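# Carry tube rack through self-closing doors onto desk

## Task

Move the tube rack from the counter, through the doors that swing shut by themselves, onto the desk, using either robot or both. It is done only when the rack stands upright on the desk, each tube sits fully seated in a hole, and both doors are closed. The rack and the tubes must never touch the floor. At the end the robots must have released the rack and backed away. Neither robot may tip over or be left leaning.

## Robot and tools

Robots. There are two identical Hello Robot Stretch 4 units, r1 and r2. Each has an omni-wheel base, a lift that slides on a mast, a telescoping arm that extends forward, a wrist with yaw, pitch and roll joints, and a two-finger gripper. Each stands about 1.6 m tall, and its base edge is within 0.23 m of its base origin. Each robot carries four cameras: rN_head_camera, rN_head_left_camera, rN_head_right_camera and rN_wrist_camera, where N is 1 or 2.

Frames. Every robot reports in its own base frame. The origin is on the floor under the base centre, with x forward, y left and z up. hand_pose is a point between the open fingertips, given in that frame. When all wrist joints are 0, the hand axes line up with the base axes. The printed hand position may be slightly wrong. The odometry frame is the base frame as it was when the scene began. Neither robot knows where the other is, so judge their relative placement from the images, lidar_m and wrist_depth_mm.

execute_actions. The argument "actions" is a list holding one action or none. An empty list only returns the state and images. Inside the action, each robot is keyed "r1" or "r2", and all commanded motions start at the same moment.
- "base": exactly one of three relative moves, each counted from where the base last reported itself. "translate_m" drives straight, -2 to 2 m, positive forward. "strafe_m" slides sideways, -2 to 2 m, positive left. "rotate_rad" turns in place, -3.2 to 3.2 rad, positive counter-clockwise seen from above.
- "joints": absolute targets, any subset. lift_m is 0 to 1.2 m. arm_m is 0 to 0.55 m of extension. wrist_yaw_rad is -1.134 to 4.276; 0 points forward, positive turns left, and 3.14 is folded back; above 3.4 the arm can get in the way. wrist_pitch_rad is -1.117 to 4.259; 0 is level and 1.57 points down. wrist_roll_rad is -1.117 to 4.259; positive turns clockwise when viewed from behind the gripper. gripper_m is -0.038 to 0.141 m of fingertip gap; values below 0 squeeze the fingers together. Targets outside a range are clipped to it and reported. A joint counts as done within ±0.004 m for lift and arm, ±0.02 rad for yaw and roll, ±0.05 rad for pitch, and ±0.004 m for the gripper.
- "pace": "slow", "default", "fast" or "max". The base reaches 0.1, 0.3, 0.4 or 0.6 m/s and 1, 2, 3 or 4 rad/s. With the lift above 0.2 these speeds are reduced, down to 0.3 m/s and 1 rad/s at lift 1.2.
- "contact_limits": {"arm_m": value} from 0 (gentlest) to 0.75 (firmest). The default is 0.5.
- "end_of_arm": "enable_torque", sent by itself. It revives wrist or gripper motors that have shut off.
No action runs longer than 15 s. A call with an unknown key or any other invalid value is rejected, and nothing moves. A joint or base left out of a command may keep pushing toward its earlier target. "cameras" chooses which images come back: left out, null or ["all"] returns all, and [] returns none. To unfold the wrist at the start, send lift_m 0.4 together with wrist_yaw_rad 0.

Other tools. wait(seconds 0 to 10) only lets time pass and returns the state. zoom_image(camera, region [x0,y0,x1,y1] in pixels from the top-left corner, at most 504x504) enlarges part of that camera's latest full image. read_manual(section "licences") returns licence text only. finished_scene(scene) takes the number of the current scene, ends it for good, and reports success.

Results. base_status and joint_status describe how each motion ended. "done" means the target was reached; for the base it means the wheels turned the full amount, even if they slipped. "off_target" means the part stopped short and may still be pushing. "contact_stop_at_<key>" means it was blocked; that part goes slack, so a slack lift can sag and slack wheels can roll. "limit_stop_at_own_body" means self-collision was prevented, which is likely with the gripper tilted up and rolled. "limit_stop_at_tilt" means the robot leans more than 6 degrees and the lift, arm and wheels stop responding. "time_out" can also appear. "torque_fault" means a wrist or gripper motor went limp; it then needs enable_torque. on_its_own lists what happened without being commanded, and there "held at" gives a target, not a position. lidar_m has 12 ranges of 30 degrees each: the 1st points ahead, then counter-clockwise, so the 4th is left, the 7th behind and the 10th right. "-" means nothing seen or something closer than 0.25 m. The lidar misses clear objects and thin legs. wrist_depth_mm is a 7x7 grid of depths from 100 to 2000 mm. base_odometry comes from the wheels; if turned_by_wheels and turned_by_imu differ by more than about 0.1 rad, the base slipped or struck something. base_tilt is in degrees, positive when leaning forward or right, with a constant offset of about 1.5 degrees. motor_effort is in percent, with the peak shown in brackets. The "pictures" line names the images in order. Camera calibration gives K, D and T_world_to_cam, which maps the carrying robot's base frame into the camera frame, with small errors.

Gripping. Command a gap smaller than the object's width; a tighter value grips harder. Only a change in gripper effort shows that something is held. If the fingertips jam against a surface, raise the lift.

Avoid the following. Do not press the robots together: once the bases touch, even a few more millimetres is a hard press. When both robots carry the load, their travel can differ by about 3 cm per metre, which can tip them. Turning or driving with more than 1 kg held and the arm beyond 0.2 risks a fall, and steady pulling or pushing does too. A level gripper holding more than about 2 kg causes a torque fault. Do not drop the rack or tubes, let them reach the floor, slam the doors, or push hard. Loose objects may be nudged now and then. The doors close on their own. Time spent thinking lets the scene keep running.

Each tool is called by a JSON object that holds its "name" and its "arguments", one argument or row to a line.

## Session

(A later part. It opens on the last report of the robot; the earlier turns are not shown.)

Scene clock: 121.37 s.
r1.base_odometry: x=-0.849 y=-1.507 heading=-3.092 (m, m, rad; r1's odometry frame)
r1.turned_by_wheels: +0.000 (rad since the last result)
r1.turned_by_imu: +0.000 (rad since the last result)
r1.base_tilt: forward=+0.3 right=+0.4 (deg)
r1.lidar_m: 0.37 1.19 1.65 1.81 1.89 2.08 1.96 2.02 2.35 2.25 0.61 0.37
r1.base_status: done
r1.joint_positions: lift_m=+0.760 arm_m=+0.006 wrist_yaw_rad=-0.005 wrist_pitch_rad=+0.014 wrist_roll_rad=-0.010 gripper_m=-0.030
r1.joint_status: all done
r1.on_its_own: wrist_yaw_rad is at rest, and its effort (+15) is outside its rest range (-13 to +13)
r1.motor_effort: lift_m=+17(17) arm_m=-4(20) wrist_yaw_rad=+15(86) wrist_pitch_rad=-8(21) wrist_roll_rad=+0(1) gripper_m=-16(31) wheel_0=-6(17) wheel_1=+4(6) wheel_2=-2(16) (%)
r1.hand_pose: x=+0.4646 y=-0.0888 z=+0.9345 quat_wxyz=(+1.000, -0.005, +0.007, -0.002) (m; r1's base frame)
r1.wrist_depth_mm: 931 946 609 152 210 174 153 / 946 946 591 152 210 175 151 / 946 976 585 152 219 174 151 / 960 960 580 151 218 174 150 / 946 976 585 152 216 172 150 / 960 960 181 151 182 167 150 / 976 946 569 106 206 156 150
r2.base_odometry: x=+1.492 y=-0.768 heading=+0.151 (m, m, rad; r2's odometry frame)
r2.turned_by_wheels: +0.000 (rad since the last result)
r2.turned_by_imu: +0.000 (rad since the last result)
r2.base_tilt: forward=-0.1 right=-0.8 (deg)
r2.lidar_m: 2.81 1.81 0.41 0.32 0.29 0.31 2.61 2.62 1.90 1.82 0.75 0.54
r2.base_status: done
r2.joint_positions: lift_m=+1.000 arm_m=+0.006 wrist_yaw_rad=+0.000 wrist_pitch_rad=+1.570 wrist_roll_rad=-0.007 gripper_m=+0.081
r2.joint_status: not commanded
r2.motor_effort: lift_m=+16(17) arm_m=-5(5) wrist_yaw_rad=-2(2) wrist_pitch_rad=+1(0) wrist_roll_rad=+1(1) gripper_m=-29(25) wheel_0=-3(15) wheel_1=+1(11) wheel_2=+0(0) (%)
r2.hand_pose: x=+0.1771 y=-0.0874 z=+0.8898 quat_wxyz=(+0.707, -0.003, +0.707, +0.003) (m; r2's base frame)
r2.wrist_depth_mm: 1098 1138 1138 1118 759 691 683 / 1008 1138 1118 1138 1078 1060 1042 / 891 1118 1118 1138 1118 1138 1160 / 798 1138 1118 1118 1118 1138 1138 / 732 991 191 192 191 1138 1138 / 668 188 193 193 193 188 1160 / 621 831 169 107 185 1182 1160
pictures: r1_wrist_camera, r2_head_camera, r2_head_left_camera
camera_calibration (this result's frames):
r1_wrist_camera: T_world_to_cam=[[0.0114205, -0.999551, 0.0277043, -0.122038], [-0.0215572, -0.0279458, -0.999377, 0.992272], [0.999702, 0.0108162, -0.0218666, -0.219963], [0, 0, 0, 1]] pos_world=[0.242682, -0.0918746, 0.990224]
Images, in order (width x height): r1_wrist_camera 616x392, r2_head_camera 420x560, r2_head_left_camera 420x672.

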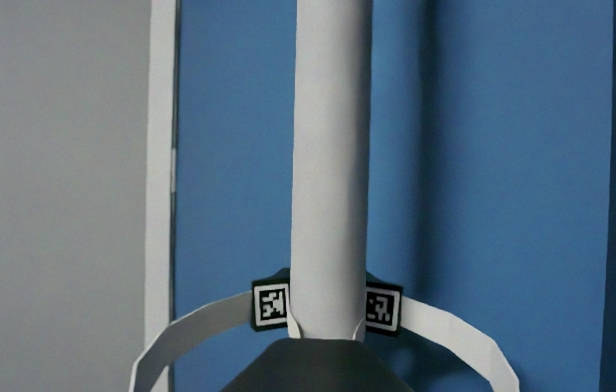

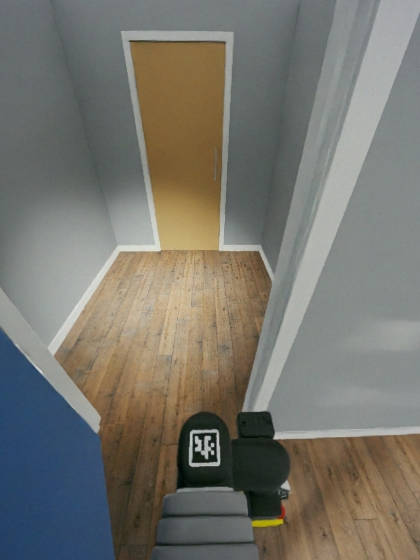

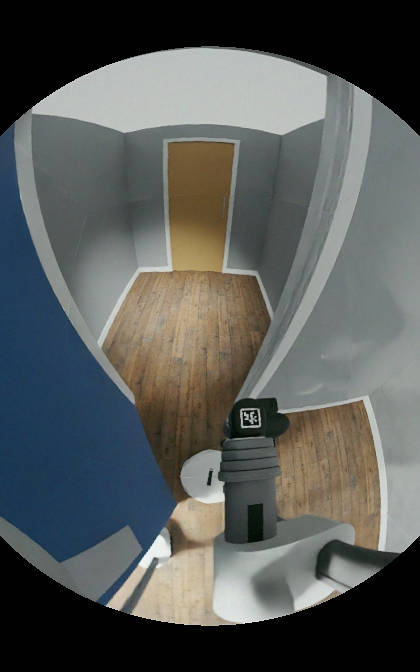

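{"name": "execute_actions", "arguments": {
  "actions": [
    {"r2":{"base":{"strafe_m":0.06},"pace":"slow"},"r1":{"joints":{"gripper_m":0.05}}}
  ],
  "cameras": []
}}

{"name": "execute_actions", "arguments": {
  "actions": [
    {"r1":{"base":{"translate_m":-0.3},"pace":"slow"}}
  ],
  "cameras": []
}}

{"name": "execute_actions", "arguments": {
  "actions": [
    {"r1":{"base":{"strafe_m":-0.95},"joints":{"wrist_pitch_rad":1.57}},"r2":{"base":{"strafe_m":0.4},"pace":"slow"}}
  ],
  "cameras": ["r1_head_camera","r2_head_left_camera"]
}}

Scene clock: 126.33 s.
r1.base_odometry: x=-0.849 y=-1.507 heading=-3.092 (m, m, rad; r1's odometry frame)
r1.turned_by_wheels: +0.000 (rad since the last result)
r1.turned_by_imu: +0.001 (rad since the last result)
r1.base_tilt: forward=+0.4 right=+0.3 (deg)
r1.lidar_m: 0.39 1.20 1.64 1.79 1.90 2.06 1.96 2.03 2.35 2.24 0.63 0.39
r1.base_status: not commanded
r1.joint_positions: lift_m=+0.760 arm_m=+0.006 wrist_yaw_rad=-0.011 wrist_pitch_rad=+0.014 wrist_roll_rad=-0.010 gripper_m=+0.050
r1.joint_status: all done
r1.on_its_own: wrist_yaw_rad is at rest, and its effort (+31) is outside its rest range (-13 to +13)
r1.motor_effort: lift_m=+17(17) arm_m=-4(4) wrist_yaw_rad=+31(32) wrist_pitch_rad=-8(9) wrist_roll_rad=+0(3) gripper_m=-5(17) wheel_0=-6(7) wheel_1=+4(4) wheel_2=-2(3) (%)
r1.hand_pose: x=+0.4641 y=-0.0905 z=+0.9346 quat_wxyz=(+1.000, -0.005, +0.007, -0.005) (m; r1's base frame)
r1.wrist_depth_mm: 946 931 609 359 160 195 167 / 946 931 603 359 161 196 168 / 946 946 603 357 163 196 168 / 960 960 585 353 163 195 167 / 960 960 591 355 165 195 167 / 946 960 195 332 167 188 166 / 960 960 585 106 224 179 166
r2.base_odometry: x=+1.483 y=-0.709 heading=+0.151 (m, m, rad; r2's odometry frame)
r2.turned_by_wheels: +0.000 (rad since the last result)
r2.turned_by_imu: +0.001 (rad since the last result)
r2.base_tilt: forward=-0.1 right=-0.8 (deg)
r2.lidar_m: 2.79 0.90 0.35 0.25 0.25 0.26 2.62 2.71 1.98 1.88 0.73 0.60
r2.base_status: done
r2.joint_positions: lift_m=+1.000 arm_m=+0.006 wrist_yaw_rad=+0.000 wrist_pitch_rad=+1.570 wrist_roll_rad=-0.007 gripper_m=+0.081
r2.joint_status: not commanded
r2.motor_effort: lift_m=+17(16) arm_m=-5(5) wrist_yaw_rad=-1(2) wrist_pitch_rad=-2(1) wrist_roll_rad=+1(1) gripper_m=-27(30) wheel_0=-6(15) wheel_1=+3(9) wheel_2=+0(0) (%)
r2.hand_pose: x=+0.1771 y=-0.0874 z=+0.8898 quat_wxyz=(+0.707, -0.003, +0.707, +0.003) (m; r2's base frame)
r2.wrist_depth_mm: 1008 1118 1118 1098 904 691 676 / 904 1118 1118 1138 1118 1042 1042 / 788 1138 1118 1118 1118 1138 1138 / 699 1060 1138 1138 1118 1138 1138 / 634 878 191 191 191 1160 1138 / 585 187 193 193 193 188 1138 / 539 715 169 107 183 1160 1160
pictures: none
No camera images: the call's "cameras" was empty. Leave "cameras" out to get every camera's image.

Scene clock: 130.63 s.
r1.base_odometry: x=-0.550 y=-1.492 heading=-3.092 (m, m, rad; r1's odometry frame)
r1.turned_by_wheels: +0.000 (rad since the last result)
r1.turned_by_imu: +0.000 (rad since the last result)
r1.base_tilt: forward=+0.6 right=+0.3 (deg)
r1.lidar_m: 0.71 1.50 1.89 1.81 1.90 1.76 1.66 1.73 2.34 2.25 2.12 0.73
r1.base_status: done
r1.joint_positions: lift_m=+0.760 arm_m=+0.006 wrist_yaw_rad=+0.000 wrist_pitch_rad=+0.014 wrist_roll_rad=-0.010 gripper_m=+0.050
r1.joint_status: not commanded
r1.motor_effort: lift_m=+17(17) arm_m=-4(4) wrist_yaw_rad=-1(29) wrist_pitch_rad=-7(8) wrist_roll_rad=+2(2) gripper_m=-3(14) wheel_0=-2(10) wheel_1=-5(9) wheel_2=+4(15) (%)
r1.hand_pose: x=+0.4651 y=-0.0874 z=+0.9346 quat_wxyz=(+1.000, -0.005, +0.007, +0.000) (m; r1's base frame)
r1.wrist_depth_mm: 1308 1229 1205 759 512 525 521 / 1229 1255 1205 768 512 668 634 / 1281 1255 1229 759 508 842 621 / 1281 1281 1182 750 517 878 627 / 1281 1255 1205 750 492 917 621 / 1281 1281 195 707 193 1255 627 / 1281 1281 1182 107 504 473 1281
r2.base_odometry: x=+1.483 y=-0.709 heading=+0.151 (m, m, rad; r2's odometry frame)
r2.turned_by_wheels: +0.000 (rad since the last result)
r2.turned_by_imu: -0.001 (rad since the last result)
r2.base_tilt: forward=-0.1 right=-0.9 (deg)
r2.lidar_m: 2.79 0.90 0.31 0.25 - - 2.62 2.71 1.98 1.89 0.75 0.59
r2.base_status: not commanded
r2.joint_positions: lift_m=+1.000 arm_m=+0.006 wrist_yaw_rad=+0.000 wrist_pitch_rad=+1.570 wrist_roll_rad=-0.007 gripper_m=+0.081
r2.joint_status: not commanded
r2.motor_effort: lift_m=+16(17) arm_m=-5(5) wrist_yaw_rad=+0(2) wrist_pitch_rad=-2(1) wrist_roll_rad=+1(1) gripper_m=-30(27) wheel_0=-3(10) wheel_1=+1(6) wheel_2=+1(6) (%)
r2.hand_pose: x=+0.1770 y=-0.0874 z=+0.8898 quat_wxyz=(+0.707, -0.003, +0.707, +0.003) (m; r2's base frame)
r2.wrist_depth_mm: 1025 1138 1098 1138 891 699 683 / 878 1138 1138 1118 1118 1042 1042 / 768 1118 1138 1138 1138 1118 1138 / 661 1008 1138 1138 1118 1138 1138 / 597 798 191 191 191 1160 1160 / 539 188 192 193 193 188 1160 / 488 640 167 107 177 1160 1160
pictures: none
No camera images: the call's "cameras" was empty. Leave "cameras" out to get every camera's image.

Scene clock: 135.77 s.
r1.base_odometry: x=-0.597 y=-0.543 heading=-3.092 (m, m, rad; r1's odometry frame)
r1.turned_by_wheels: +0.000 (rad since the last result)
r1.turned_by_imu: +0.004 (rad since the last result)
r1.base_tilt: forward=+0.6 right=+0.3 (deg)
r1.lidar_m: 1.45 1.10 1.11 2.76 2.39 1.74 1.67 1.70 1.35 1.30 1.38 1.52
r1.base_status: done
r1.joint_positions: lift_m=+0.760 arm_m=+0.006 wrist_yaw_rad=+0.000 wrist_pitch_rad=+1.570 wrist_roll_rad=-0.010 gripper_m=+0.050
r1.joint_status: all done
r1.motor_effort: lift_m=+17(17) arm_m=-4(4) wrist_yaw_rad=+1(1) wrist_pitch_rad=+0(3) wrist_roll_rad=-1(2) gripper_m=+0(4) wheel_0=+0(7) wheel_1=-1(11) wheel_2=+0(3) (%)
r1.hand_pose: x=+0.1768 y=-0.0874 z=+0.6500 quat_wxyz=(+0.707, -0.003, +0.707, +0.003) (m; r1's base frame)
r1.wrist_depth_mm: 917 891 891 891 878 878 878 / 904 904 878 866 891 878 866 / 891 904 878 891 878 891 866 / 891 917 891 891 878 866 866 / 917 904 676 661 891 878 866 / 904 891 197 668 193 878 866 / 904 904 676 106 891 878 866
r2.base_odometry: x=+1.423 y=-0.314 heading=+0.151 (m, m, rad; r2's odometry frame)
r2.turned_by_wheels: +0.000 (rad since the last result)
r2.turned_by_imu: +0.001 (rad since the last result)
r2.base_tilt: forward=-0.1 right=-0.8 (deg)
r2.lidar_m: 2.85 0.28 0.25 - 0.25 0.28 2.61 1.12 1.15 2.06 0.84 1.81
r2.base_status: done
r2.joint_positions: lift_m=+1.000 arm_m=+0.006 wrist_yaw_rad=+0.000 wrist_pitch_rad=+1.570 wrist_roll_rad=-0.007 gripper_m=+0.081
r2.joint_status: not commanded
r2.motor_effort: lift_m=+16(16) arm_m=-5(5) wrist_yaw_rad=-1(2) wrist_pitch_rad=-2(0) wrist_roll_rad=+2(1) gripper_m=-28(26) wheel_0=-5(12) wheel_1=+6(11) wheel_2=+0(1) (%)
r2.hand_pose: x=+0.1770 y=-0.0874 z=+0.8898 quat_wxyz=(+0.707, -0.003, +0.707, +0.003) (m; r2's base frame)
r2.wrist_depth_mm: 399 597 1118 1118 1118 1138 904 / 404 609 1118 1118 1138 1138 1025 / 410 621 1098 1138 1138 1118 1138 / 415 634 991 1138 1138 1138 1160 / 421 597 192 191 191 1160 1138 / 427 188 192 193 193 188 1138 / 430 654 170 107 186 1160 1160
pictures: r1_head_camera, r2_head_left_camera
Images, in order (width x height): r1_head_camera 420x560, r2_head_left_camera 420x672.

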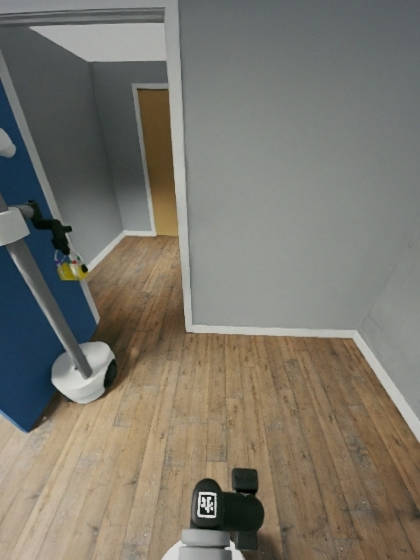

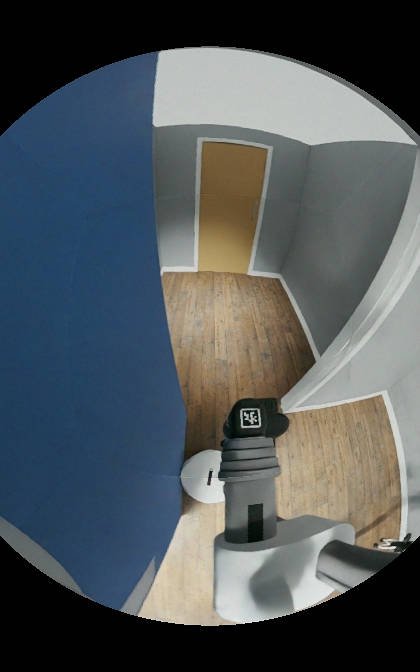

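{"name": "execute_actions", "arguments": {
  "actions": [
    {"r1":{"base":{"translate_m":1.13},"joints":{"lift_m":0.5}},"r2":{"base":{"translate_m":-0.28},"pace":"slow"}}
  ],
  "cameras": []
}}

{"name": "execute_actions", "arguments": {
  "actions": [
    {"r1":{"base":{"strafe_m":0.5}},"r2":{"base":{"strafe_m":0.1},"pace":"slow"}}
  ],
  "cameras": ["r1_head_left_camera","r2_head_right_camera"]
}}

Scene clock: 142.87 s.
r1.base_odometry: x=-1.725 y=-0.600 heading=-3.092 (m, m, rad; r1's odometry frame)
r1.turned_by_wheels: +0.000 (rad since the last result)
r1.turned_by_imu: +0.000 (rad since the last result)
r1.base_tilt: forward=+0.5 right=+0.5 (deg)
r1.lidar_m: 0.33 0.34 1.18 0.87 0.82 2.91 2.78 1.90 1.38 1.33 0.48 0.34
r1.base_status: done
r1.joint_positions: lift_m=+0.500 arm_m=+0.006 wrist_yaw_rad=+0.000 wrist_pitch_rad=+1.570 wrist_roll_rad=-0.010 gripper_m=+0.050
r1.joint_status: all done
r1.motor_effort: lift_m=+16(16) arm_m=-4(4) wrist_yaw_rad=+1(1) wrist_pitch_rad=-1(0) wrist_roll_rad=+0(1) gripper_m=-6(2) wheel_0=+1(10) wheel_1=+2(7) wheel_2=+0(12) (%)
r1.hand_pose: x=+0.1768 y=-0.0874 z=+0.3901 quat_wxyz=(+0.707, -0.003, +0.707, +0.003) (m; r1's base frame)
r1.wrist_depth_mm: 291 293 294 293 293 289 297 / 418 449 445 445 442 436 433 / 640 627 621 615 621 615 615 / 627 634 627 615 621 609 609 / 634 634 410 404 621 621 615 / 634 413 196 404 194 615 609 / 640 413 404 107 421 615 615
r2.base_odometry: x=+1.146 y=-0.356 heading=+0.150 (m, m, rad; r2's odometry frame)
r2.turned_by_wheels: -0.001 (rad since the last result)
r2.turned_by_imu: +0.001 (rad since the last result)
r2.base_tilt: forward=-0.1 right=-0.8 (deg)
r2.lidar_m: 0.75 0.27 0.25 - - 2.42 2.32 2.44 2.37 0.95 0.83 1.02
r2.base_status: done
r2.joint_positions: lift_m=+1.000 arm_m=+0.006 wrist_yaw_rad=+0.000 wrist_pitch_rad=+1.570 wrist_roll_rad=-0.007 gripper_m=+0.081
r2.joint_status: not commanded
r2.motor_effort: lift_m=+16(17) arm_m=-5(5) wrist_yaw_rad=-2(2) wrist_pitch_rad=+2(2) wrist_roll_rad=+1(1) gripper_m=-29(30) wheel_0=-7(12) wheel_1=-3(5) wheel_2=+3(7) (%)
r2.hand_pose: x=+0.1770 y=-0.0874 z=+0.8898 quat_wxyz=(+0.707, -0.003, +0.707, +0.003) (m; r2's base frame)
r2.wrist_depth_mm: 402 603 1118 1118 1118 1118 1138 / 410 615 1138 1118 1118 1138 1008 / 413 627 1138 1138 1138 1138 991 / 418 634 991 1160 1138 1138 1160 / 424 603 191 191 191 1160 1138 / 424 188 193 193 193 189 1160 / 433 661 173 107 178 1138 1160
pictures: none
No camera images: the call's "cameras" was empty. Leave "cameras" out to get every camera's image.

Scene clock: 145.87 s.
r1.base_odometry: x=-1.700 y=-1.099 heading=-3.092 (m, m, rad; r1's odometry frame)
r1.turned_by_wheels: +0.000 (rad since the last result)
r1.turned_by_imu: -0.001 (rad since the last result)
r1.base_tilt: forward=+0.3 right=+0.4 (deg)
r1.lidar_m: 2.63 1.82 0.68 0.66 0.44 0.51 2.79 2.64 1.91 1.36 0.49 0.40
r1.base_status: done
r1.joint_positions: lift_m=+0.500 arm_m=+0.006 wrist_yaw_rad=+0.000 wrist_pitch_rad=+1.570 wrist_roll_rad=-0.010 gripper_m=+0.050
r1.joint_status: not commanded
r1.motor_effort: lift_m=+16(16) arm_m=-4(4) wrist_yaw_rad=+1(0) wrist_pitch_rad=+0(1) wrist_roll_rad=-1(0) gripper_m=-5(4) wheel_0=-1(11) wheel_1=+2(10) wheel_2=+0(2) (%)
r1.hand_pose: x=+0.1768 y=-0.0874 z=+0.3901 quat_wxyz=(+0.707, -0.003, +0.707, +0.003) (m; r1's base frame)
r1.wrist_depth_mm: 627 627 627 615 621 334 264 / 634 634 627 621 615 410 424 / 627 627 627 621 609 609 597 / 640 634 621 621 621 609 615 / 621 627 413 410 609 621 609 / 634 413 196 404 194 621 609 / 647 410 404 106 421 615 615
r2.base_odometry: x=+1.131 y=-0.258 heading=+0.151 (m, m, rad; r2's odometry frame)
r2.turned_by_wheels: +0.000 (rad since the last result)
r2.turned_by_imu: -0.001 (rad since the last result)
r2.base_tilt: forward=-0.1 right=-0.8 (deg)
r2.lidar_m: 0.53 0.25 0.25 - 0.25 2.41 2.32 2.43 2.49 2.39 0.49 0.51
r2.base_status: done
r2.joint_positions: lift_m=+1.000 arm_m=+0.006 wrist_yaw_rad=+0.000 wrist_pitch_rad=+1.570 wrist_roll_rad=-0.007 gripper_m=+0.081
r2.joint_status: not commanded
r2.motor_effort: lift_m=+17(17) arm_m=-5(5) wrist_yaw_rad=-2(1) wrist_pitch_rad=+0(0) wrist_roll_rad=+1(1) gripper_m=-27(30) wheel_0=-22(25) wheel_1=+29(28) wheel_2=-5(4) (%)
r2.hand_pose: x=+0.1770 y=-0.0874 z=+0.8898 quat_wxyz=(+0.707, -0.003, +0.707, +0.003) (m; r2's base frame)
r2.wrist_depth_mm: 347 500 904 1118 1118 904 1118 / 359 525 976 1118 1118 904 904 / 373 554 1078 1138 1138 917 891 / 382 585 931 1138 1138 1138 1138 / 402 580 192 192 191 1160 1160 / 415 188 193 193 193 188 1138 / 433 1138 169 107 185 1160 1182
pictures: r1_head_left_camera, r2_head_right_camera
Images, in order (width x height): r1_head_left_camera 420x672, r2_head_right_camera 420x672.

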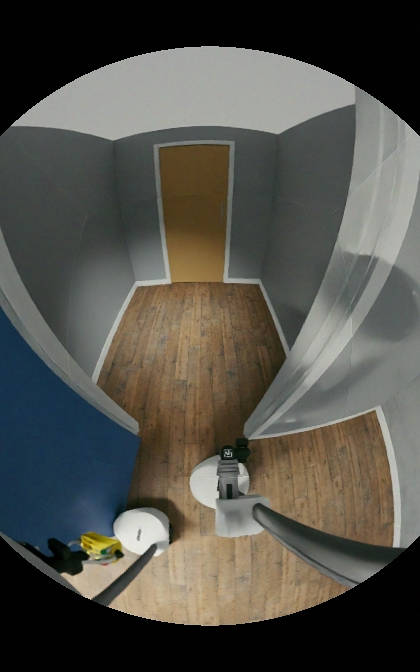

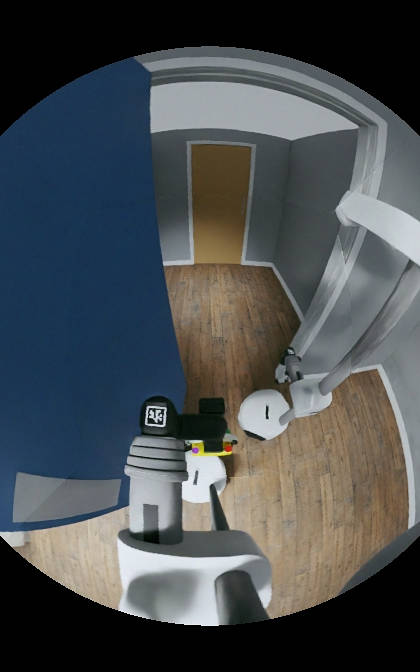

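Door at its stop; ease off.

{"name": "execute_actions", "arguments": {
  "actions": [
    {"r1":{"base":{"strafe_m":0.12}},"r2":{"base":{"strafe_m":-0.03},"pace":"slow"}}
  ],
  "cameras": []
}}

{"name": "execute_actions", "arguments": {
  "actions": [
    {"r1":{"base":{"translate_m":1.45}}}
  ],
  "cameras": []
}}

{"name": "execute_actions", "arguments": {
  "actions": [
    {"r1":{"base":{"strafe_m":-0.17},"joints":{"lift_m":0.76,"wrist_pitch_rad":0,"gripper_m":0.1,"arm_m":0.3}},"r2":{"base":{"strafe_m":-0.2},"pace":"slow"}}
  ],
  "cameras": ["r1_head_left_camera","r1_wrist_camera","r2_head_left_camera"]
}}

Scene clock: 149.07 s.
r1.base_odometry: x=-1.694 y=-1.219 heading=-3.092 (m, m, rad; r1's odometry frame)
r1.turned_by_wheels: +0.000 (rad since the last result)
r1.turned_by_imu: +0.000 (rad since the last result)
r1.base_tilt: forward=+0.5 right=+0.4 (deg)
r1.lidar_m: 2.60 1.64 0.55 0.53 0.33 0.34 2.79 2.82 2.02 1.34 0.47 0.46
r1.base_status: done
r1.joint_positions: lift_m=+0.500 arm_m=+0.006 wrist_yaw_rad=+0.000 wrist_pitch_rad=+1.570 wrist_roll_rad=-0.010 gripper_m=+0.050
r1.joint_status: not commanded
r1.motor_effort: lift_m=+16(16) arm_m=-4(4) wrist_yaw_rad=+0(1) wrist_pitch_rad=-1(0) wrist_roll_rad=-1(3) gripper_m=-3(5) wheel_0=-1(10) wheel_1=+2(9) wheel_2=+0(1) (%)
r1.hand_pose: x=+0.1768 y=-0.0874 z=+0.3901 quat_wxyz=(+0.707, -0.003, +0.707, +0.003) (m; r1's base frame)
r1.wrist_depth_mm: 634 634 627 621 615 609 399 / 627 627 621 615 621 609 445 / 627 621 627 627 609 621 609 / 640 634 627 621 621 609 609 / 634 634 407 407 609 615 603 / 627 413 196 404 193 609 615 / 627 410 407 106 421 615 615
r2.base_odometry: x=+1.136 y=-0.288 heading=+0.151 (m, m, rad; r2's odometry frame)
r2.turned_by_wheels: +0.000 (rad since the last result)
r2.turned_by_imu: +0.001 (rad since the last result)
r2.base_tilt: forward=-0.2 right=-0.8 (deg)
r2.lidar_m: 0.62 0.26 0.25 - 0.27 2.42 2.31 2.41 2.45 2.37 0.41 0.39
r2.base_status: done
r2.joint_positions: lift_m=+1.000 arm_m=+0.006 wrist_yaw_rad=+0.000 wrist_pitch_rad=+1.570 wrist_roll_rad=-0.007 gripper_m=+0.081
r2.joint_status: not commanded
r2.motor_effort: lift_m=+16(16) arm_m=-5(5) wrist_yaw_rad=-2(1) wrist_pitch_rad=+0(1) wrist_roll_rad=+1(1) gripper_m=-27(28) wheel_0=+4(20) wheel_1=-1(28) wheel_2=-1(5) (%)
r2.hand_pose: x=+0.1770 y=-0.0874 z=+0.8898 quat_wxyz=(+0.707, -0.003, +0.707, +0.003) (m; r2's base frame)
r2.wrist_depth_mm: 362 530 976 1118 917 1138 1118 / 375 549 1060 1118 904 904 647 / 384 580 1118 1138 917 904 654 / 397 603 946 1138 1160 1138 1138 / 407 585 191 191 191 1138 1138 / 421 188 192 193 193 189 1138 / 433 683 170 107 184 1182 1160
pictures: none
No camera images: the call's "cameras" was empty. Leave "cameras" out to get every camera's image.

Scene clock: 155.37 s.
r1.base_odometry: x=-3.142 y=-1.292 heading=-3.091 (m, m, rad; r1's odometry frame)
r1.turned_by_wheels: +0.000 (rad since the last result)
r1.turned_by_imu: +0.000 (rad since the last result)
r1.base_tilt: forward=+0.6 right=+0.4 (deg)
r1.lidar_m: 1.19 1.29 1.20 1.15 1.18 1.10 1.74 1.02 0.95 0.90 0.94 1.27
r1.base_status: done
r1.joint_positions: lift_m=+0.500 arm_m=+0.006 wrist_yaw_rad=+0.000 wrist_pitch_rad=+1.570 wrist_roll_rad=-0.010 gripper_m=+0.050
r1.joint_status: not commanded
r1.motor_effort: lift_m=+16(16) arm_m=-4(4) wrist_yaw_rad=+0(2) wrist_pitch_rad=+1(0) wrist_roll_rad=+2(1) gripper_m=-1(4) wheel_0=+2(7) wheel_1=+2(8) wheel_2=-1(10) (%)
r1.hand_pose: x=+0.1768 y=-0.0874 z=+0.3901 quat_wxyz=(+0.707, -0.003, +0.707, +0.003) (m; r1's base frame)
r1.wrist_depth_mm: 634 634 627 621 621 615 621 / 640 627 634 627 627 609 609 / 634 634 634 621 615 615 609 / 634 634 627 627 621 615 609 / 634 634 410 404 615 615 609 / 634 415 197 404 194 615 603 / 634 413 407 106 418 615 615
r2.base_odometry: x=+1.136 y=-0.288 heading=+0.151 (m, m, rad; r2's odometry frame)
r2.turned_by_wheels: +0.000 (rad since the last result)
r2.turned_by_imu: +0.002 (rad since the last result)
r2.base_tilt: forward=-0.1 right=-0.8 (deg)
r2.lidar_m: 0.59 0.27 0.25 - 0.25 2.42 2.32 2.45 2.44 2.37 1.13 1.09
r2.base_status: not commanded
r2.joint_positions: lift_m=+1.000 arm_m=+0.006 wrist_yaw_rad=+0.000 wrist_pitch_rad=+1.570 wrist_roll_rad=-0.007 gripper_m=+0.081
r2.joint_status: not commanded
r2.motor_effort: lift_m=+17(17) arm_m=-5(5) wrist_yaw_rad=-1(2) wrist_pitch_rad=+0(0) wrist_roll_rad=+1(1) gripper_m=-29(28) wheel_0=+3(3) wheel_1=-2(2) wheel_2=-1(1) (%)
r2.hand_pose: x=+0.1770 y=-0.0874 z=+0.8898 quat_wxyz=(+0.707, -0.003, +0.707, +0.003) (m; r2's base frame)
r2.wrist_depth_mm: 366 535 976 1118 1138 1138 1138 / 375 554 1042 1138 1118 1138 1118 / 387 574 1118 1138 1160 1138 1138 / 397 603 946 1138 1118 1118 1138 / 410 585 191 191 190 1138 1138 / 421 188 192 193 193 189 1138 / 433 676 168 107 183 1160 1138
pictures: none
No camera images: the call's "cameras" was empty. Leave "cameras" out to get every camera's image.

Scene clock: 158.50 s.
r1.base_odometry: x=-3.151 y=-1.122 heading=-3.091 (m, m, rad; r1's odometry frame)
r1.turned_by_wheels: +0.000 (rad since the last result)
r1.turned_by_imu: +0.001 (rad since the last result)
r1.base_tilt: forward=+0.5 right=+0.3 (deg)
r1.lidar_m: 1.16 1.27 1.38 1.32 1.37 1.23 0.97 0.99 0.77 0.73 0.76 1.04
r1.base_status: done
r1.joint_positions: lift_m=+0.760 arm_m=+0.299 wrist_yaw_rad=+0.000 wrist_pitch_rad=+0.002 wrist_roll_rad=-0.010 gripper_m=+0.100
r1.joint_status: all done
r1.motor_effort: lift_m=+25(27) arm_m=+7(6) wrist_yaw_rad=-1(2) wrist_pitch_rad=-5(10) wrist_roll_rad=+3(0) gripper_m=+1(5) wheel_0=+0(11) wheel_1=+0(12) wheel_2=+0(2) (%)
r1.hand_pose: x=+0.7582 y=-0.0874 z=+0.9372 quat_wxyz=(+1.000, -0.005, +0.001, +0.000) (m; r1's base frame)
r1.wrist_depth_mm: 741 750 741 741 732 732 741 / 732 741 732 741 732 723 741 / 741 741 732 741 741 750 759 / 741 741 732 732 741 732 715 / 741 732 741 741 741 732 732 / 759 741 219 741 723 741 732 / 741 741 741 107 732 750 723
r2.base_odometry: x=+1.166 y=-0.485 heading=+0.151 (m, m, rad; r2's odometry frame)
r2.turned_by_wheels: +0.000 (rad since the last result)
r2.turned_by_imu: +0.001 (rad since the last result)
r2.base_tilt: forward=-0.1 right=-0.8 (deg)
r2.lidar_m: 1.73 0.35 0.25 - - 2.41 2.33 2.43 2.25 2.17 1.13 0.95
r2.base_status: done
r2.joint_positions: lift_m=+1.000 arm_m=+0.006 wrist_yaw_rad=+0.000 wrist_pitch_rad=+1.570 wrist_roll_rad=-0.007 gripper_m=+0.081
r2.joint_status: not commanded
r2.motor_effort: lift_m=+16(17) arm_m=-5(5) wrist_yaw_rad=-2(3) wrist_pitch_rad=+0(0) wrist_roll_rad=+1(1) gripper_m=-28(28) wheel_0=+4(4) wheel_1=-4(7) wheel_2=+0(0) (%)
r2.hand_pose: x=+0.1770 y=-0.0874 z=+0.8898 quat_wxyz=(+0.707, -0.003, +0.707, +0.003) (m; r2's base frame)
r2.wrist_depth_mm: 508 798 1118 1118 1118 1118 1118 / 496 759 1118 1118 1138 1138 1118 / 484 732 1138 1138 1138 1138 1118 / 473 715 1138 1138 1138 1138 1138 / 462 647 191 191 191 1138 1138 / 449 188 192 193 193 188 1160 / 439 654 167 107 180 1182 1160
pictures: r1_head_left_camera, r1_wrist_camera, r2_head_left_camera
camera_calibration (this result's frames):
r1_wrist_camera: T_world_to_cam=[[0.0159398, -0.999484, 0.027889, -0.127663], [-0.00995328, -0.0280497, -0.999557, 0.99263], [0.999823, 0.0156551, -0.0103952, -0.523833], [0, 0, 0, 1]] pos_world=[0.535655, -0.0915535, 0.990305]
Images, in order (width x height): r1_head_left_camera 420x672, r1_wrist_camera 616x392, r2_head_left_camera 420x672.

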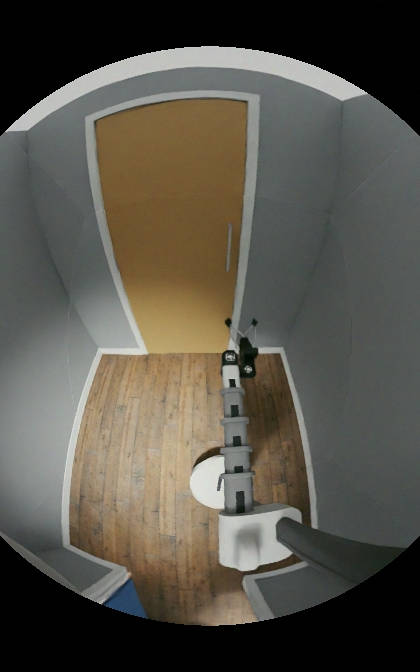

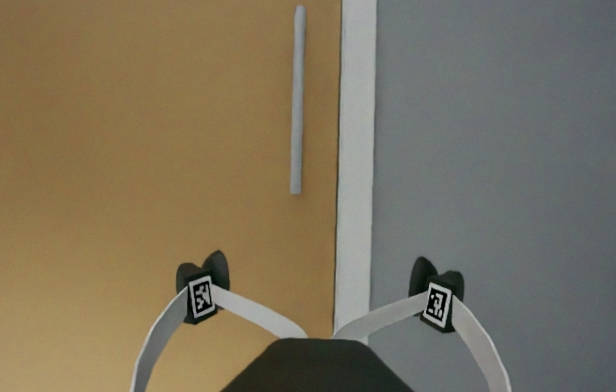

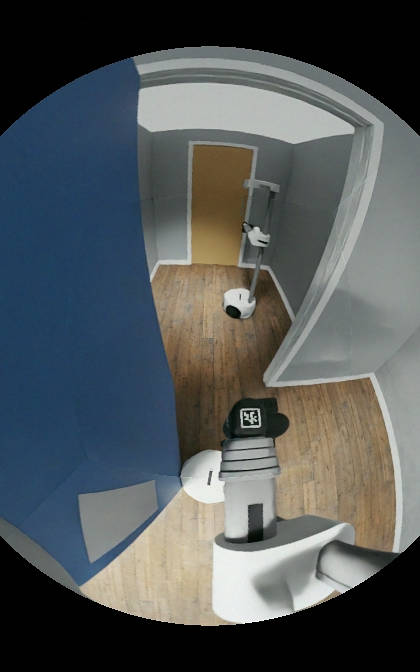

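{"name": "execute_actions", "arguments": {
  "actions": [
    {"r1":{"base":{"strafe_m":0.035},"joints":{"lift_m":0.93,"arm_m":0.54}},"r2":{"base":{"translate_m":0.3},"pace":"slow"}}
  ],
  "cameras": []
}}

{"name": "execute_actions", "arguments": {
  "actions": [
    {"r1":{"base":{"translate_m":0.21}},"r2":{"base":{"translate_m":0.25},"pace":"slow"}}
  ],
  "cameras": ["r1_wrist_camera","r1_head_camera"]
}}

Scene clock: 164.73 s.
r1.base_odometry: x=-3.149 y=-1.157 heading=-3.091 (m, m, rad; r1's odometry frame)
r1.turned_by_wheels: +0.000 (rad since the last result)
r1.turned_by_imu: +0.001 (rad since the last result)
r1.base_tilt: forward=+0.4 right=+0.4 (deg)
r1.lidar_m: 1.16 1.28 1.35 1.27 1.34 1.20 0.97 0.97 0.80 0.76 0.81 1.10
r1.base_status: done
r1.joint_positions: lift_m=+0.930 arm_m=+0.539 wrist_yaw_rad=+0.000 wrist_pitch_rad=+0.002 wrist_roll_rad=-0.010 gripper_m=+0.100
r1.joint_status: all done
r1.motor_effort: lift_m=+26(27) arm_m=+7(6) wrist_yaw_rad=+2(1) wrist_pitch_rad=-6(7) wrist_roll_rad=+1(2) gripper_m=+0(1) wheel_0=+1(9) wheel_1=+0(10) wheel_2=+0(0) (%)
r1.hand_pose: x=+0.9982 y=-0.0874 z=+1.1072 quat_wxyz=(+1.000, -0.005, +0.001, +0.000) (m; r1's base frame)
r1.wrist_depth_mm: 496 496 496 488 480 492 492 / 492 492 496 492 492 496 496 / 500 496 492 492 488 492 488 / 496 496 492 496 484 488 488 / 492 496 492 500 480 488 492 / 496 496 218 492 477 492 492 / 496 496 496 107 477 492 492
r2.base_odometry: x=+1.462 y=-0.440 heading=+0.151 (m, m, rad; r2's odometry frame)
r2.turned_by_wheels: +0.000 (rad since the last result)
r2.turned_by_imu: +0.002 (rad since the last result)
r2.base_tilt: forward=-0.1 right=-0.8 (deg)
r2.lidar_m: 1.42 0.38 0.25 - 0.25 0.25 2.63 2.76 2.26 1.98 0.72 0.75
r2.base_status: done
r2.joint_positions: lift_m=+1.000 arm_m=+0.006 wrist_yaw_rad=+0.000 wrist_pitch_rad=+1.570 wrist_roll_rad=-0.007 gripper_m=+0.081
r2.joint_status: not commanded
r2.motor_effort: lift_m=+16(17) arm_m=-5(5) wrist_yaw_rad=-1(2) wrist_pitch_rad=+0(0) wrist_roll_rad=+1(1) gripper_m=-29(32) wheel_0=+3(4) wheel_1=+7(8) wheel_2=-4(10) (%)
r2.hand_pose: x=+0.1770 y=-0.0874 z=+0.8898 quat_wxyz=(+0.707, -0.003, +0.707, +0.003) (m; r2's base frame)
r2.wrist_depth_mm: 569 1025 1118 1118 1118 1118 707 / 544 866 1138 1118 1138 1078 976 / 525 798 1160 1138 1138 1118 1138 / 500 759 1138 1138 1138 1160 1138 / 480 668 192 191 191 1138 1160 / 466 188 193 193 193 188 1138 / 445 627 167 107 186 1160 1160
pictures: none
No camera images: the call's "cameras" was empty. Leave "cameras" out to get every camera's image.

Scene clock: 168.50 s.
r1.base_odometry: x=-3.359 y=-1.167 heading=-3.091 (m, m, rad; r1's odometry frame)
r1.turned_by_wheels: +0.000 (rad since the last result)
r1.turned_by_imu: +0.000 (rad since the last result)
r1.base_tilt: forward=+0.4 right=+0.4 (deg)
r1.lidar_m: 0.97 1.06 1.33 1.29 1.34 1.37 1.17 1.13 0.81 0.77 0.80 1.07
r1.base_status: done
r1.joint_positions: lift_m=+0.930 arm_m=+0.539 wrist_yaw_rad=+0.000 wrist_pitch_rad=+0.002 wrist_roll_rad=-0.010 gripper_m=+0.100
r1.joint_status: not commanded
r1.motor_effort: lift_m=+26(26) arm_m=+7(7) wrist_yaw_rad=-1(2) wrist_pitch_rad=-6(5) wrist_roll_rad=+2(0) gripper_m=-3(1) wheel_0=+3(7) wheel_1=+2(8) wheel_2=-2(10) (%)
r1.hand_pose: x=+0.9982 y=-0.0874 z=+1.1072 quat_wxyz=(+1.000, -0.005, +0.001, +0.000) (m; r1's base frame)
r1.wrist_depth_mm: 282 279 281 279 281 265 279 / 282 281 281 282 279 265 278 / 281 282 281 281 279 267 278 / 283 282 282 282 281 267 281 / 281 282 282 281 282 268 281 / 283 282 217 216 272 270 279 / 285 283 283 106 282 268 281
r2.base_odometry: x=+1.709 y=-0.403 heading=+0.152 (m, m, rad; r2's odometry frame)
r2.turned_by_wheels: +0.000 (rad since the last result)
r2.turned_by_imu: +0.002 (rad since the last result)
r2.base_tilt: forward=-0.1 right=-0.8 (deg)
r2.lidar_m: 1.39 0.54 0.25 0.25 - 0.25 0.33 3.00 2.25 1.02 0.58 1.41
r2.base_status: done
r2.joint_positions: lift_m=+1.000 arm_m=+0.006 wrist_yaw_rad=+0.000 wrist_pitch_rad=+1.570 wrist_roll_rad=-0.007 gripper_m=+0.081
r2.joint_status: not commanded
r2.motor_effort: lift_m=+16(16) arm_m=-5(5) wrist_yaw_rad=-1(1) wrist_pitch_rad=+0(1) wrist_roll_rad=+1(0) gripper_m=-29(28) wheel_0=+4(4) wheel_1=+5(9) wheel_2=-4(8) (%)
r2.hand_pose: x=+0.1770 y=-0.0874 z=+0.8898 quat_wxyz=(+0.707, -0.003, +0.707, +0.003) (m; r2's base frame)
r2.wrist_depth_mm: 1138 1118 1118 1118 1138 1118 1138 / 778 1118 1118 1138 1118 1138 1138 / 634 976 1138 1160 1118 1078 668 / 569 854 1138 1138 1138 1160 1138 / 525 741 191 192 191 1138 1160 / 496 187 192 193 193 188 1160 / 462 621 167 107 184 1182 1138
pictures: r1_head_camera, r1_wrist_camera
camera_calibration (this result's frames):
r1_wrist_camera: T_world_to_cam=[[0.0159942, -0.999483, 0.0278923, -0.136273], [-0.00973702, -0.0280502, -0.999559, 1.16479], [0.999825, 0.0157155, -0.0101806, -0.762302], [0, 0, 0, 1]] pos_world=[0.77569, -0.0915495, 1.16032]
Images, in order (width x height): r1_head_camera 420x560, r1_wrist_camera 616x392.

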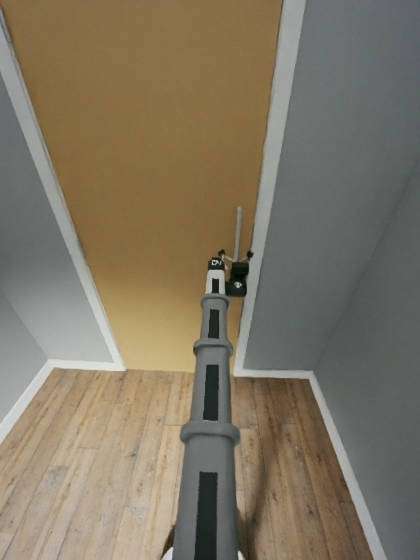

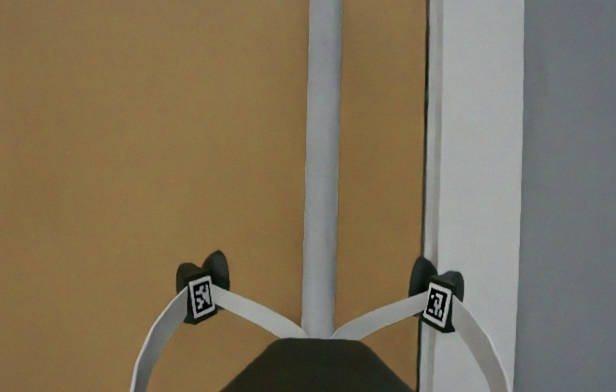

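{"name": "execute_actions", "arguments": {
  "actions": [
    {"r1":{"joints":{"gripper_m":-0.035,"arm_m":0.55}},"r2":{"base":{"translate_m":0.2},"pace":"slow"}}
  ],
  "cameras": []
}}

{"name": "execute_actions", "arguments": {
  "actions": [
    {"r1":{"base":{"translate_m":-0.12},"pace":"slow"},"r2":{"base":{"translate_m":0.15},"pace":"slow"}}
  ],
  "cameras": []
}}

{"name": "execute_actions", "arguments": {
  "actions": [
    {"r1":{"base":{"strafe_m":0.06},"joints":{"arm_m":0.42},"pace":"slow"},"r2":{"base":{"translate_m":0.15},"pace":"slow"}}
  ],
  "cameras": []
}}

{"name": "execute_actions", "arguments": {
  "actions": [
    {"r1":{"base":{"strafe_m":0.065},"joints":{"arm_m":0.3},"pace":"slow"},"r2":{"base":{"translate_m":0.18},"pace":"slow"}}
  ],
  "cameras": ["r1_wrist_camera","r2_head_left_camera"]
}}

Scene clock: 175.30 s.
r1.base_odometry: x=-3.359 y=-1.167 heading=-3.091 (m, m, rad; r1's odometry frame)
r1.turned_by_wheels: +0.000 (rad since the last result)
r1.turned_by_imu: +0.001 (rad since the last result)
r1.base_tilt: forward=+0.5 right=+0.2 (deg)
r1.lidar_m: 0.95 1.06 1.34 1.27 1.33 1.22 1.18 1.11 0.80 0.76 0.80 1.08
r1.base_status: not commanded
r1.joint_positions: lift_m=+0.930 arm_m=+0.550 wrist_yaw_rad=+0.002 wrist_pitch_rad=+0.002 wrist_roll_rad=-0.010 gripper_m=-0.034
r1.joint_status: all done
r1.motor_effort: lift_m=+26(25) arm_m=+2(8) wrist_yaw_rad=-6(11) wrist_pitch_rad=-6(6) wrist_roll_rad=+1(0) gripper_m=-21(19) wheel_0=+1(3) wheel_1=+2(2) wheel_2=-1(2) (%)
r1.hand_pose: x=+1.0091 y=-0.0869 z=+1.1072 quat_wxyz=(+1.000, -0.005, +0.001, +0.001) (m; r1's base frame)
r1.wrist_depth_mm: 260 259 259 257 254 255 267 / 262 259 259 256 256 254 267 / 262 259 259 257 255 255 267 / 262 262 258 255 256 255 270 / 262 262 259 201 257 256 271 / 263 262 182 190 184 255 268 / 262 263 259 107 258 255 268
r2.base_odometry: x=+1.907 y=-0.373 heading=+0.152 (m, m, rad; r2's odometry frame)
r2.turned_by_wheels: +0.000 (rad since the last result)
r2.turned_by_imu: +0.002 (rad since the last result)
r2.base_tilt: forward=-0.2 right=-0.8 (deg)
r2.lidar_m: 1.18 1.37 0.35 0.25 - 0.25 0.25 0.55 2.26 0.52 0.55 1.20
r2.base_status: done
r2.joint_positions: lift_m=+1.000 arm_m=+0.006 wrist_yaw_rad=+0.000 wrist_pitch_rad=+1.570 wrist_roll_rad=-0.007 gripper_m=+0.081
r2.joint_status: not commanded
r2.motor_effort: lift_m=+16(16) arm_m=-5(5) wrist_yaw_rad=-1(2) wrist_pitch_rad=+0(1) wrist_roll_rad=+1(0) gripper_m=-29(28) wheel_0=+0(11) wheel_1=+7(9) wheel_2=+0(8) (%)
r2.hand_pose: x=+0.1770 y=-0.0874 z=+0.8898 quat_wxyz=(+0.707, -0.003, +0.707, +0.003) (m; r2's base frame)
r2.wrist_depth_mm: 1098 1138 1118 1118 1138 1118 1118 / 1118 1118 1138 1138 1118 1138 1138 / 1118 1138 1138 1118 1138 1138 1138 / 750 1138 1138 1138 1160 1138 1138 / 654 878 191 191 191 960 654 / 569 188 193 193 193 189 1160 / 508 634 174 107 183 1160 1160
pictures: none
No camera images: the call's "cameras" was empty. Leave "cameras" out to get every camera's image.

Scene clock: 178.07 s.
r1.base_odometry: x=-3.239 y=-1.161 heading=-3.089 (m, m, rad; r1's odometry frame)
r1.turned_by_wheels: +0.002 (rad since the last result)
r1.turned_by_imu: +0.004 (rad since the last result)
r1.base_tilt: forward=+0.7 right=+0.4 (deg)
r1.lidar_m: 0.95 1.11 1.33 1.27 1.34 0.89 0.91 1.08 0.81 0.76 0.80 1.12
r1.base_status: done
r1.joint_positions: lift_m=+0.930 arm_m=+0.550 wrist_yaw_rad=+0.015 wrist_pitch_rad=+0.002 wrist_roll_rad=-0.010 gripper_m=-0.034
r1.joint_status: not commanded
r1.on_its_own: wrist_yaw_rad is at rest, and its effort (-41) is outside its rest range (-13 to +13)
r1.motor_effort: lift_m=+25(25) arm_m=+3(3) wrist_yaw_rad=-41(40) wrist_pitch_rad=-5(6) wrist_roll_rad=+0(2) gripper_m=-20(20) wheel_0=+8(10) wheel_1=+2(7) wheel_2=+17(16) (%)
r1.hand_pose: x=+1.0102 y=-0.0832 z=+1.1072 quat_wxyz=(+1.000, -0.005, +0.001, +0.007) (m; r1's base frame)
r1.wrist_depth_mm: 297 282 270 252 245 368 379 / 298 283 270 252 245 370 382 / 297 285 270 254 246 379 377 / 298 285 268 253 246 384 382 / 298 283 271 213 245 382 382 / 298 283 183 189 185 384 379 / 297 282 273 106 244 259 382
r2.base_odometry: x=+2.055 y=-0.350 heading=+0.152 (m, m, rad; r2's odometry frame)
r2.turned_by_wheels: +0.000 (rad since the last result)
r2.turned_by_imu: +0.002 (rad since the last result)
r2.base_tilt: forward=-0.1 right=-0.8 (deg)
r2.lidar_m: 0.94 1.35 0.98 0.30 0.25 - 0.25 0.27 2.27 0.50 1.16 0.93
r2.base_status: done
r2.joint_positions: lift_m=+1.000 arm_m=+0.006 wrist_yaw_rad=+0.000 wrist_pitch_rad=+1.570 wrist_roll_rad=-0.007 gripper_m=+0.081
r2.joint_status: not commanded
r2.motor_effort: lift_m=+16(17) arm_m=-5(5) wrist_yaw_rad=-1(3) wrist_pitch_rad=+0(0) wrist_roll_rad=+1(1) gripper_m=-27(26) wheel_0=+1(12) wheel_1=+5(8) wheel_2=-3(7) (%)
r2.hand_pose: x=+0.1770 y=-0.0874 z=+0.8898 quat_wxyz=(+0.707, -0.003, +0.707, +0.003) (m; r2's base frame)
r2.wrist_depth_mm: 1118 1118 1118 1118 1118 1118 1118 / 1098 1138 1118 1138 1138 1138 1138 / 1118 1118 1118 1118 1138 1118 1138 / 1138 1118 1138 1160 1138 1138 1138 / 991 1098 191 191 191 1138 1138 / 683 189 193 193 193 188 707 / 609 699 168 107 182 1160 640
pictures: none
No camera images: the call's "cameras" was empty. Leave "cameras" out to get every camera's image.

Scene clock: 180.83 s.
r1.base_odometry: x=-3.236 y=-1.221 heading=-3.089 (m, m, rad; r1's odometry frame)
r1.turned_by_wheels: +0.000 (rad since the last result)
r1.turned_by_imu: -0.001 (rad since the last result)
r1.base_tilt: forward=+0.4 right=+0.2 (deg)
r1.lidar_m: 0.82 1.07 1.29 1.21 1.27 0.73 0.71 1.09 0.88 0.83 0.85 1.19
r1.base_status: done
r1.joint_positions: lift_m=+0.930 arm_m=+0.422 wrist_yaw_rad=+0.004 wrist_pitch_rad=+0.002 wrist_roll_rad=-0.010 gripper_m=-0.034
r1.joint_status: all done
r1.motor_effort: lift_m=+26(25) arm_m=-9(11) wrist_yaw_rad=-10(40) wrist_pitch_rad=-6(6) wrist_roll_rad=+0(1) gripper_m=-19(19) wheel_0=-3(23) wheel_1=+1(11) wheel_2=-1(13) (%)
r1.hand_pose: x=+0.8813 y=-0.0862 z=+1.1071 quat_wxyz=(+1.000, -0.005, +0.001, +0.002) (m; r1's base frame)
r1.wrist_depth_mm: 347 312 285 260 239 229 508 / 347 314 283 259 240 512 512 / 347 312 285 190 240 517 517 / 349 312 285 249 239 517 512 / 349 314 282 208 239 512 517 / 345 312 182 187 183 521 508 / 345 307 285 107 234 223 517
r2.base_odometry: x=+2.203 y=-0.327 heading=+0.153 (m, m, rad; r2's odometry frame)
r2.turned_by_wheels: +0.000 (rad since the last result)
r2.turned_by_imu: +0.001 (rad since the last result)
r2.base_tilt: forward=-0.1 right=-0.8 (deg)
r2.lidar_m: 0.77 1.36 0.99 0.40 0.26 0.25 - 0.25 0.32 0.54 1.16 0.77
r2.base_status: done
r2.joint_positions: lift_m=+1.000 arm_m=+0.006 wrist_yaw_rad=+0.000 wrist_pitch_rad=+1.570 wrist_roll_rad=-0.007 gripper_m=+0.081
r2.joint_status: not commanded
r2.motor_effort: lift_m=+17(16) arm_m=-5(5) wrist_yaw_rad=+0(3) wrist_pitch_rad=+3(1) wrist_roll_rad=+1(1) gripper_m=-27(31) wheel_0=+3(12) wheel_1=+3(6) wheel_2=-1(9) (%)
r2.hand_pose: x=+0.1770 y=-0.0874 z=+0.8898 quat_wxyz=(+0.707, -0.003, +0.707, +0.003) (m; r2's base frame)
r2.wrist_depth_mm: 1118 1118 1118 1118 1118 1138 1118 / 1118 1118 1118 1118 1138 1118 1118 / 1118 1138 1138 1138 1138 1118 1138 / 1138 1138 1138 1138 1138 1138 1138 / 1118 1138 192 192 192 1138 1138 / 991 188 192 193 193 189 1160 / 732 878 168 107 187 904 788
pictures: none
No camera images: the call's "cameras" was empty. Leave "cameras" out to get every camera's image.

Scene clock: 183.90 s.
r1.base_odometry: x=-3.233 y=-1.286 heading=-3.089 (m, m, rad; r1's odometry frame)
r1.turned_by_wheels: +0.000 (rad since the last result)
r1.turned_by_imu: -0.001 (rad since the last result)
r1.base_tilt: forward=+0.4 right=+0.3 (deg)
r1.lidar_m: 0.69 1.01 1.22 1.15 1.20 0.54 0.54 1.10 0.93 0.89 0.93 1.18
r1.base_status: done
r1.joint_positions: lift_m=+0.930 arm_m=+0.302 wrist_yaw_rad=+0.006 wrist_pitch_rad=+0.003 wrist_roll_rad=-0.010 gripper_m=-0.034
r1.joint_status: all done
r1.on_its_own: wrist_yaw_rad is at rest, and its effort (-18) is outside its rest range (-13 to +13)
r1.motor_effort: lift_m=+25(25) arm_m=-9(6) wrist_yaw_rad=-18(45) wrist_pitch_rad=-8(8) wrist_roll_rad=+2(0) gripper_m=-22(23) wheel_0=-1(19) wheel_1=+1(8) wheel_2=+1(5) (%)
r1.hand_pose: x=+0.7615 y=-0.0856 z=+1.1070 quat_wxyz=(+1.000, -0.005, +0.001, +0.003) (m; r1's base frame)
r1.wrist_depth_mm: 445 368 307 266 234 216 634 / 445 364 306 266 233 216 634 / 445 364 307 189 233 214 621 / 442 366 304 250 234 215 640 / 445 364 306 211 233 214 634 / 442 364 182 186 182 211 634 / 430 351 304 106 224 207 634
r2.base_odometry: x=+2.381 y=-0.300 heading=+0.153 (m, m, rad; r2's odometry frame)
r2.turned_by_wheels: +0.000 (rad since the last result)
r2.turned_by_imu: +0.001 (rad since the last result)
r2.base_tilt: forward=-0.1 right=-0.8 (deg)
r2.lidar_m: 0.57 1.34 0.99 0.93 0.46 0.38 0.35 0.38 0.55 1.11 1.17 0.57
r2.base_status: done
r2.joint_positions: lift_m=+1.000 arm_m=+0.006 wrist_yaw_rad=+0.000 wrist_pitch_rad=+1.570 wrist_roll_rad=-0.007 gripper_m=+0.081
r2.joint_status: not commanded
r2.motor_effort: lift_m=+16(17) arm_m=-5(5) wrist_yaw_rad=-1(1) wrist_pitch_rad=-1(1) wrist_roll_rad=+0(1) gripper_m=-30(28) wheel_0=+5(9) wheel_1=+3(8) wheel_2=-4(8) (%)
r2.hand_pose: x=+0.1770 y=-0.0874 z=+0.8898 quat_wxyz=(+0.707, -0.003, +0.707, +0.003) (m; r2's base frame)
r2.wrist_depth_mm: 1118 1138 1098 991 904 1118 1138 / 1118 1138 1118 1138 1118 1118 1138 / 1118 1138 1118 1138 1138 1138 1138 / 1138 1118 1138 1138 1138 1138 1138 / 1138 1138 191 191 191 1160 1138 / 1138 188 193 193 193 187 1138 / 1060 1138 173 107 183 1138 1138
pictures: r1_wrist_camera, r2_head_left_camera
camera_calibration (this result's frames):
r1_wrist_camera: T_world_to_cam=[[0.0220699, -0.999368, 0.0278824, -0.135338], [-0.0102116, -0.0281131, -0.999553, 1.1627], [0.999704, 0.0217753, -0.0108256, -0.524333], [0, 0, 0, 1]] pos_world=[0.539038, -0.0911479, 1.16028]
Images, in order (width x height): r1_wrist_camera 616x392, r2_head_left_camera 420x672.

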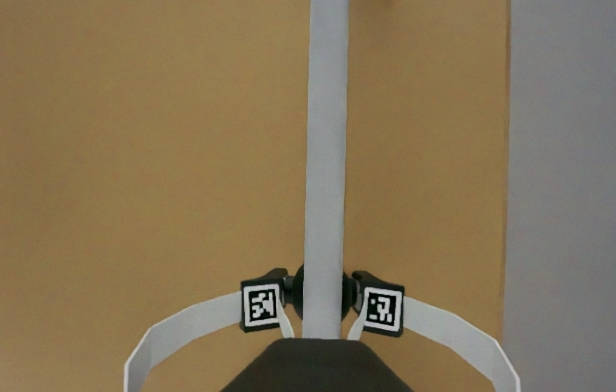

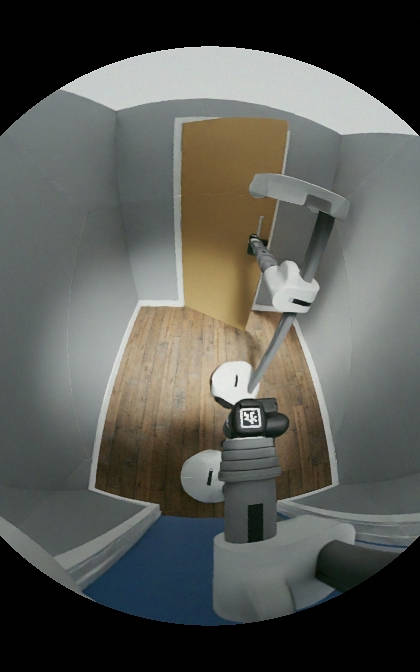

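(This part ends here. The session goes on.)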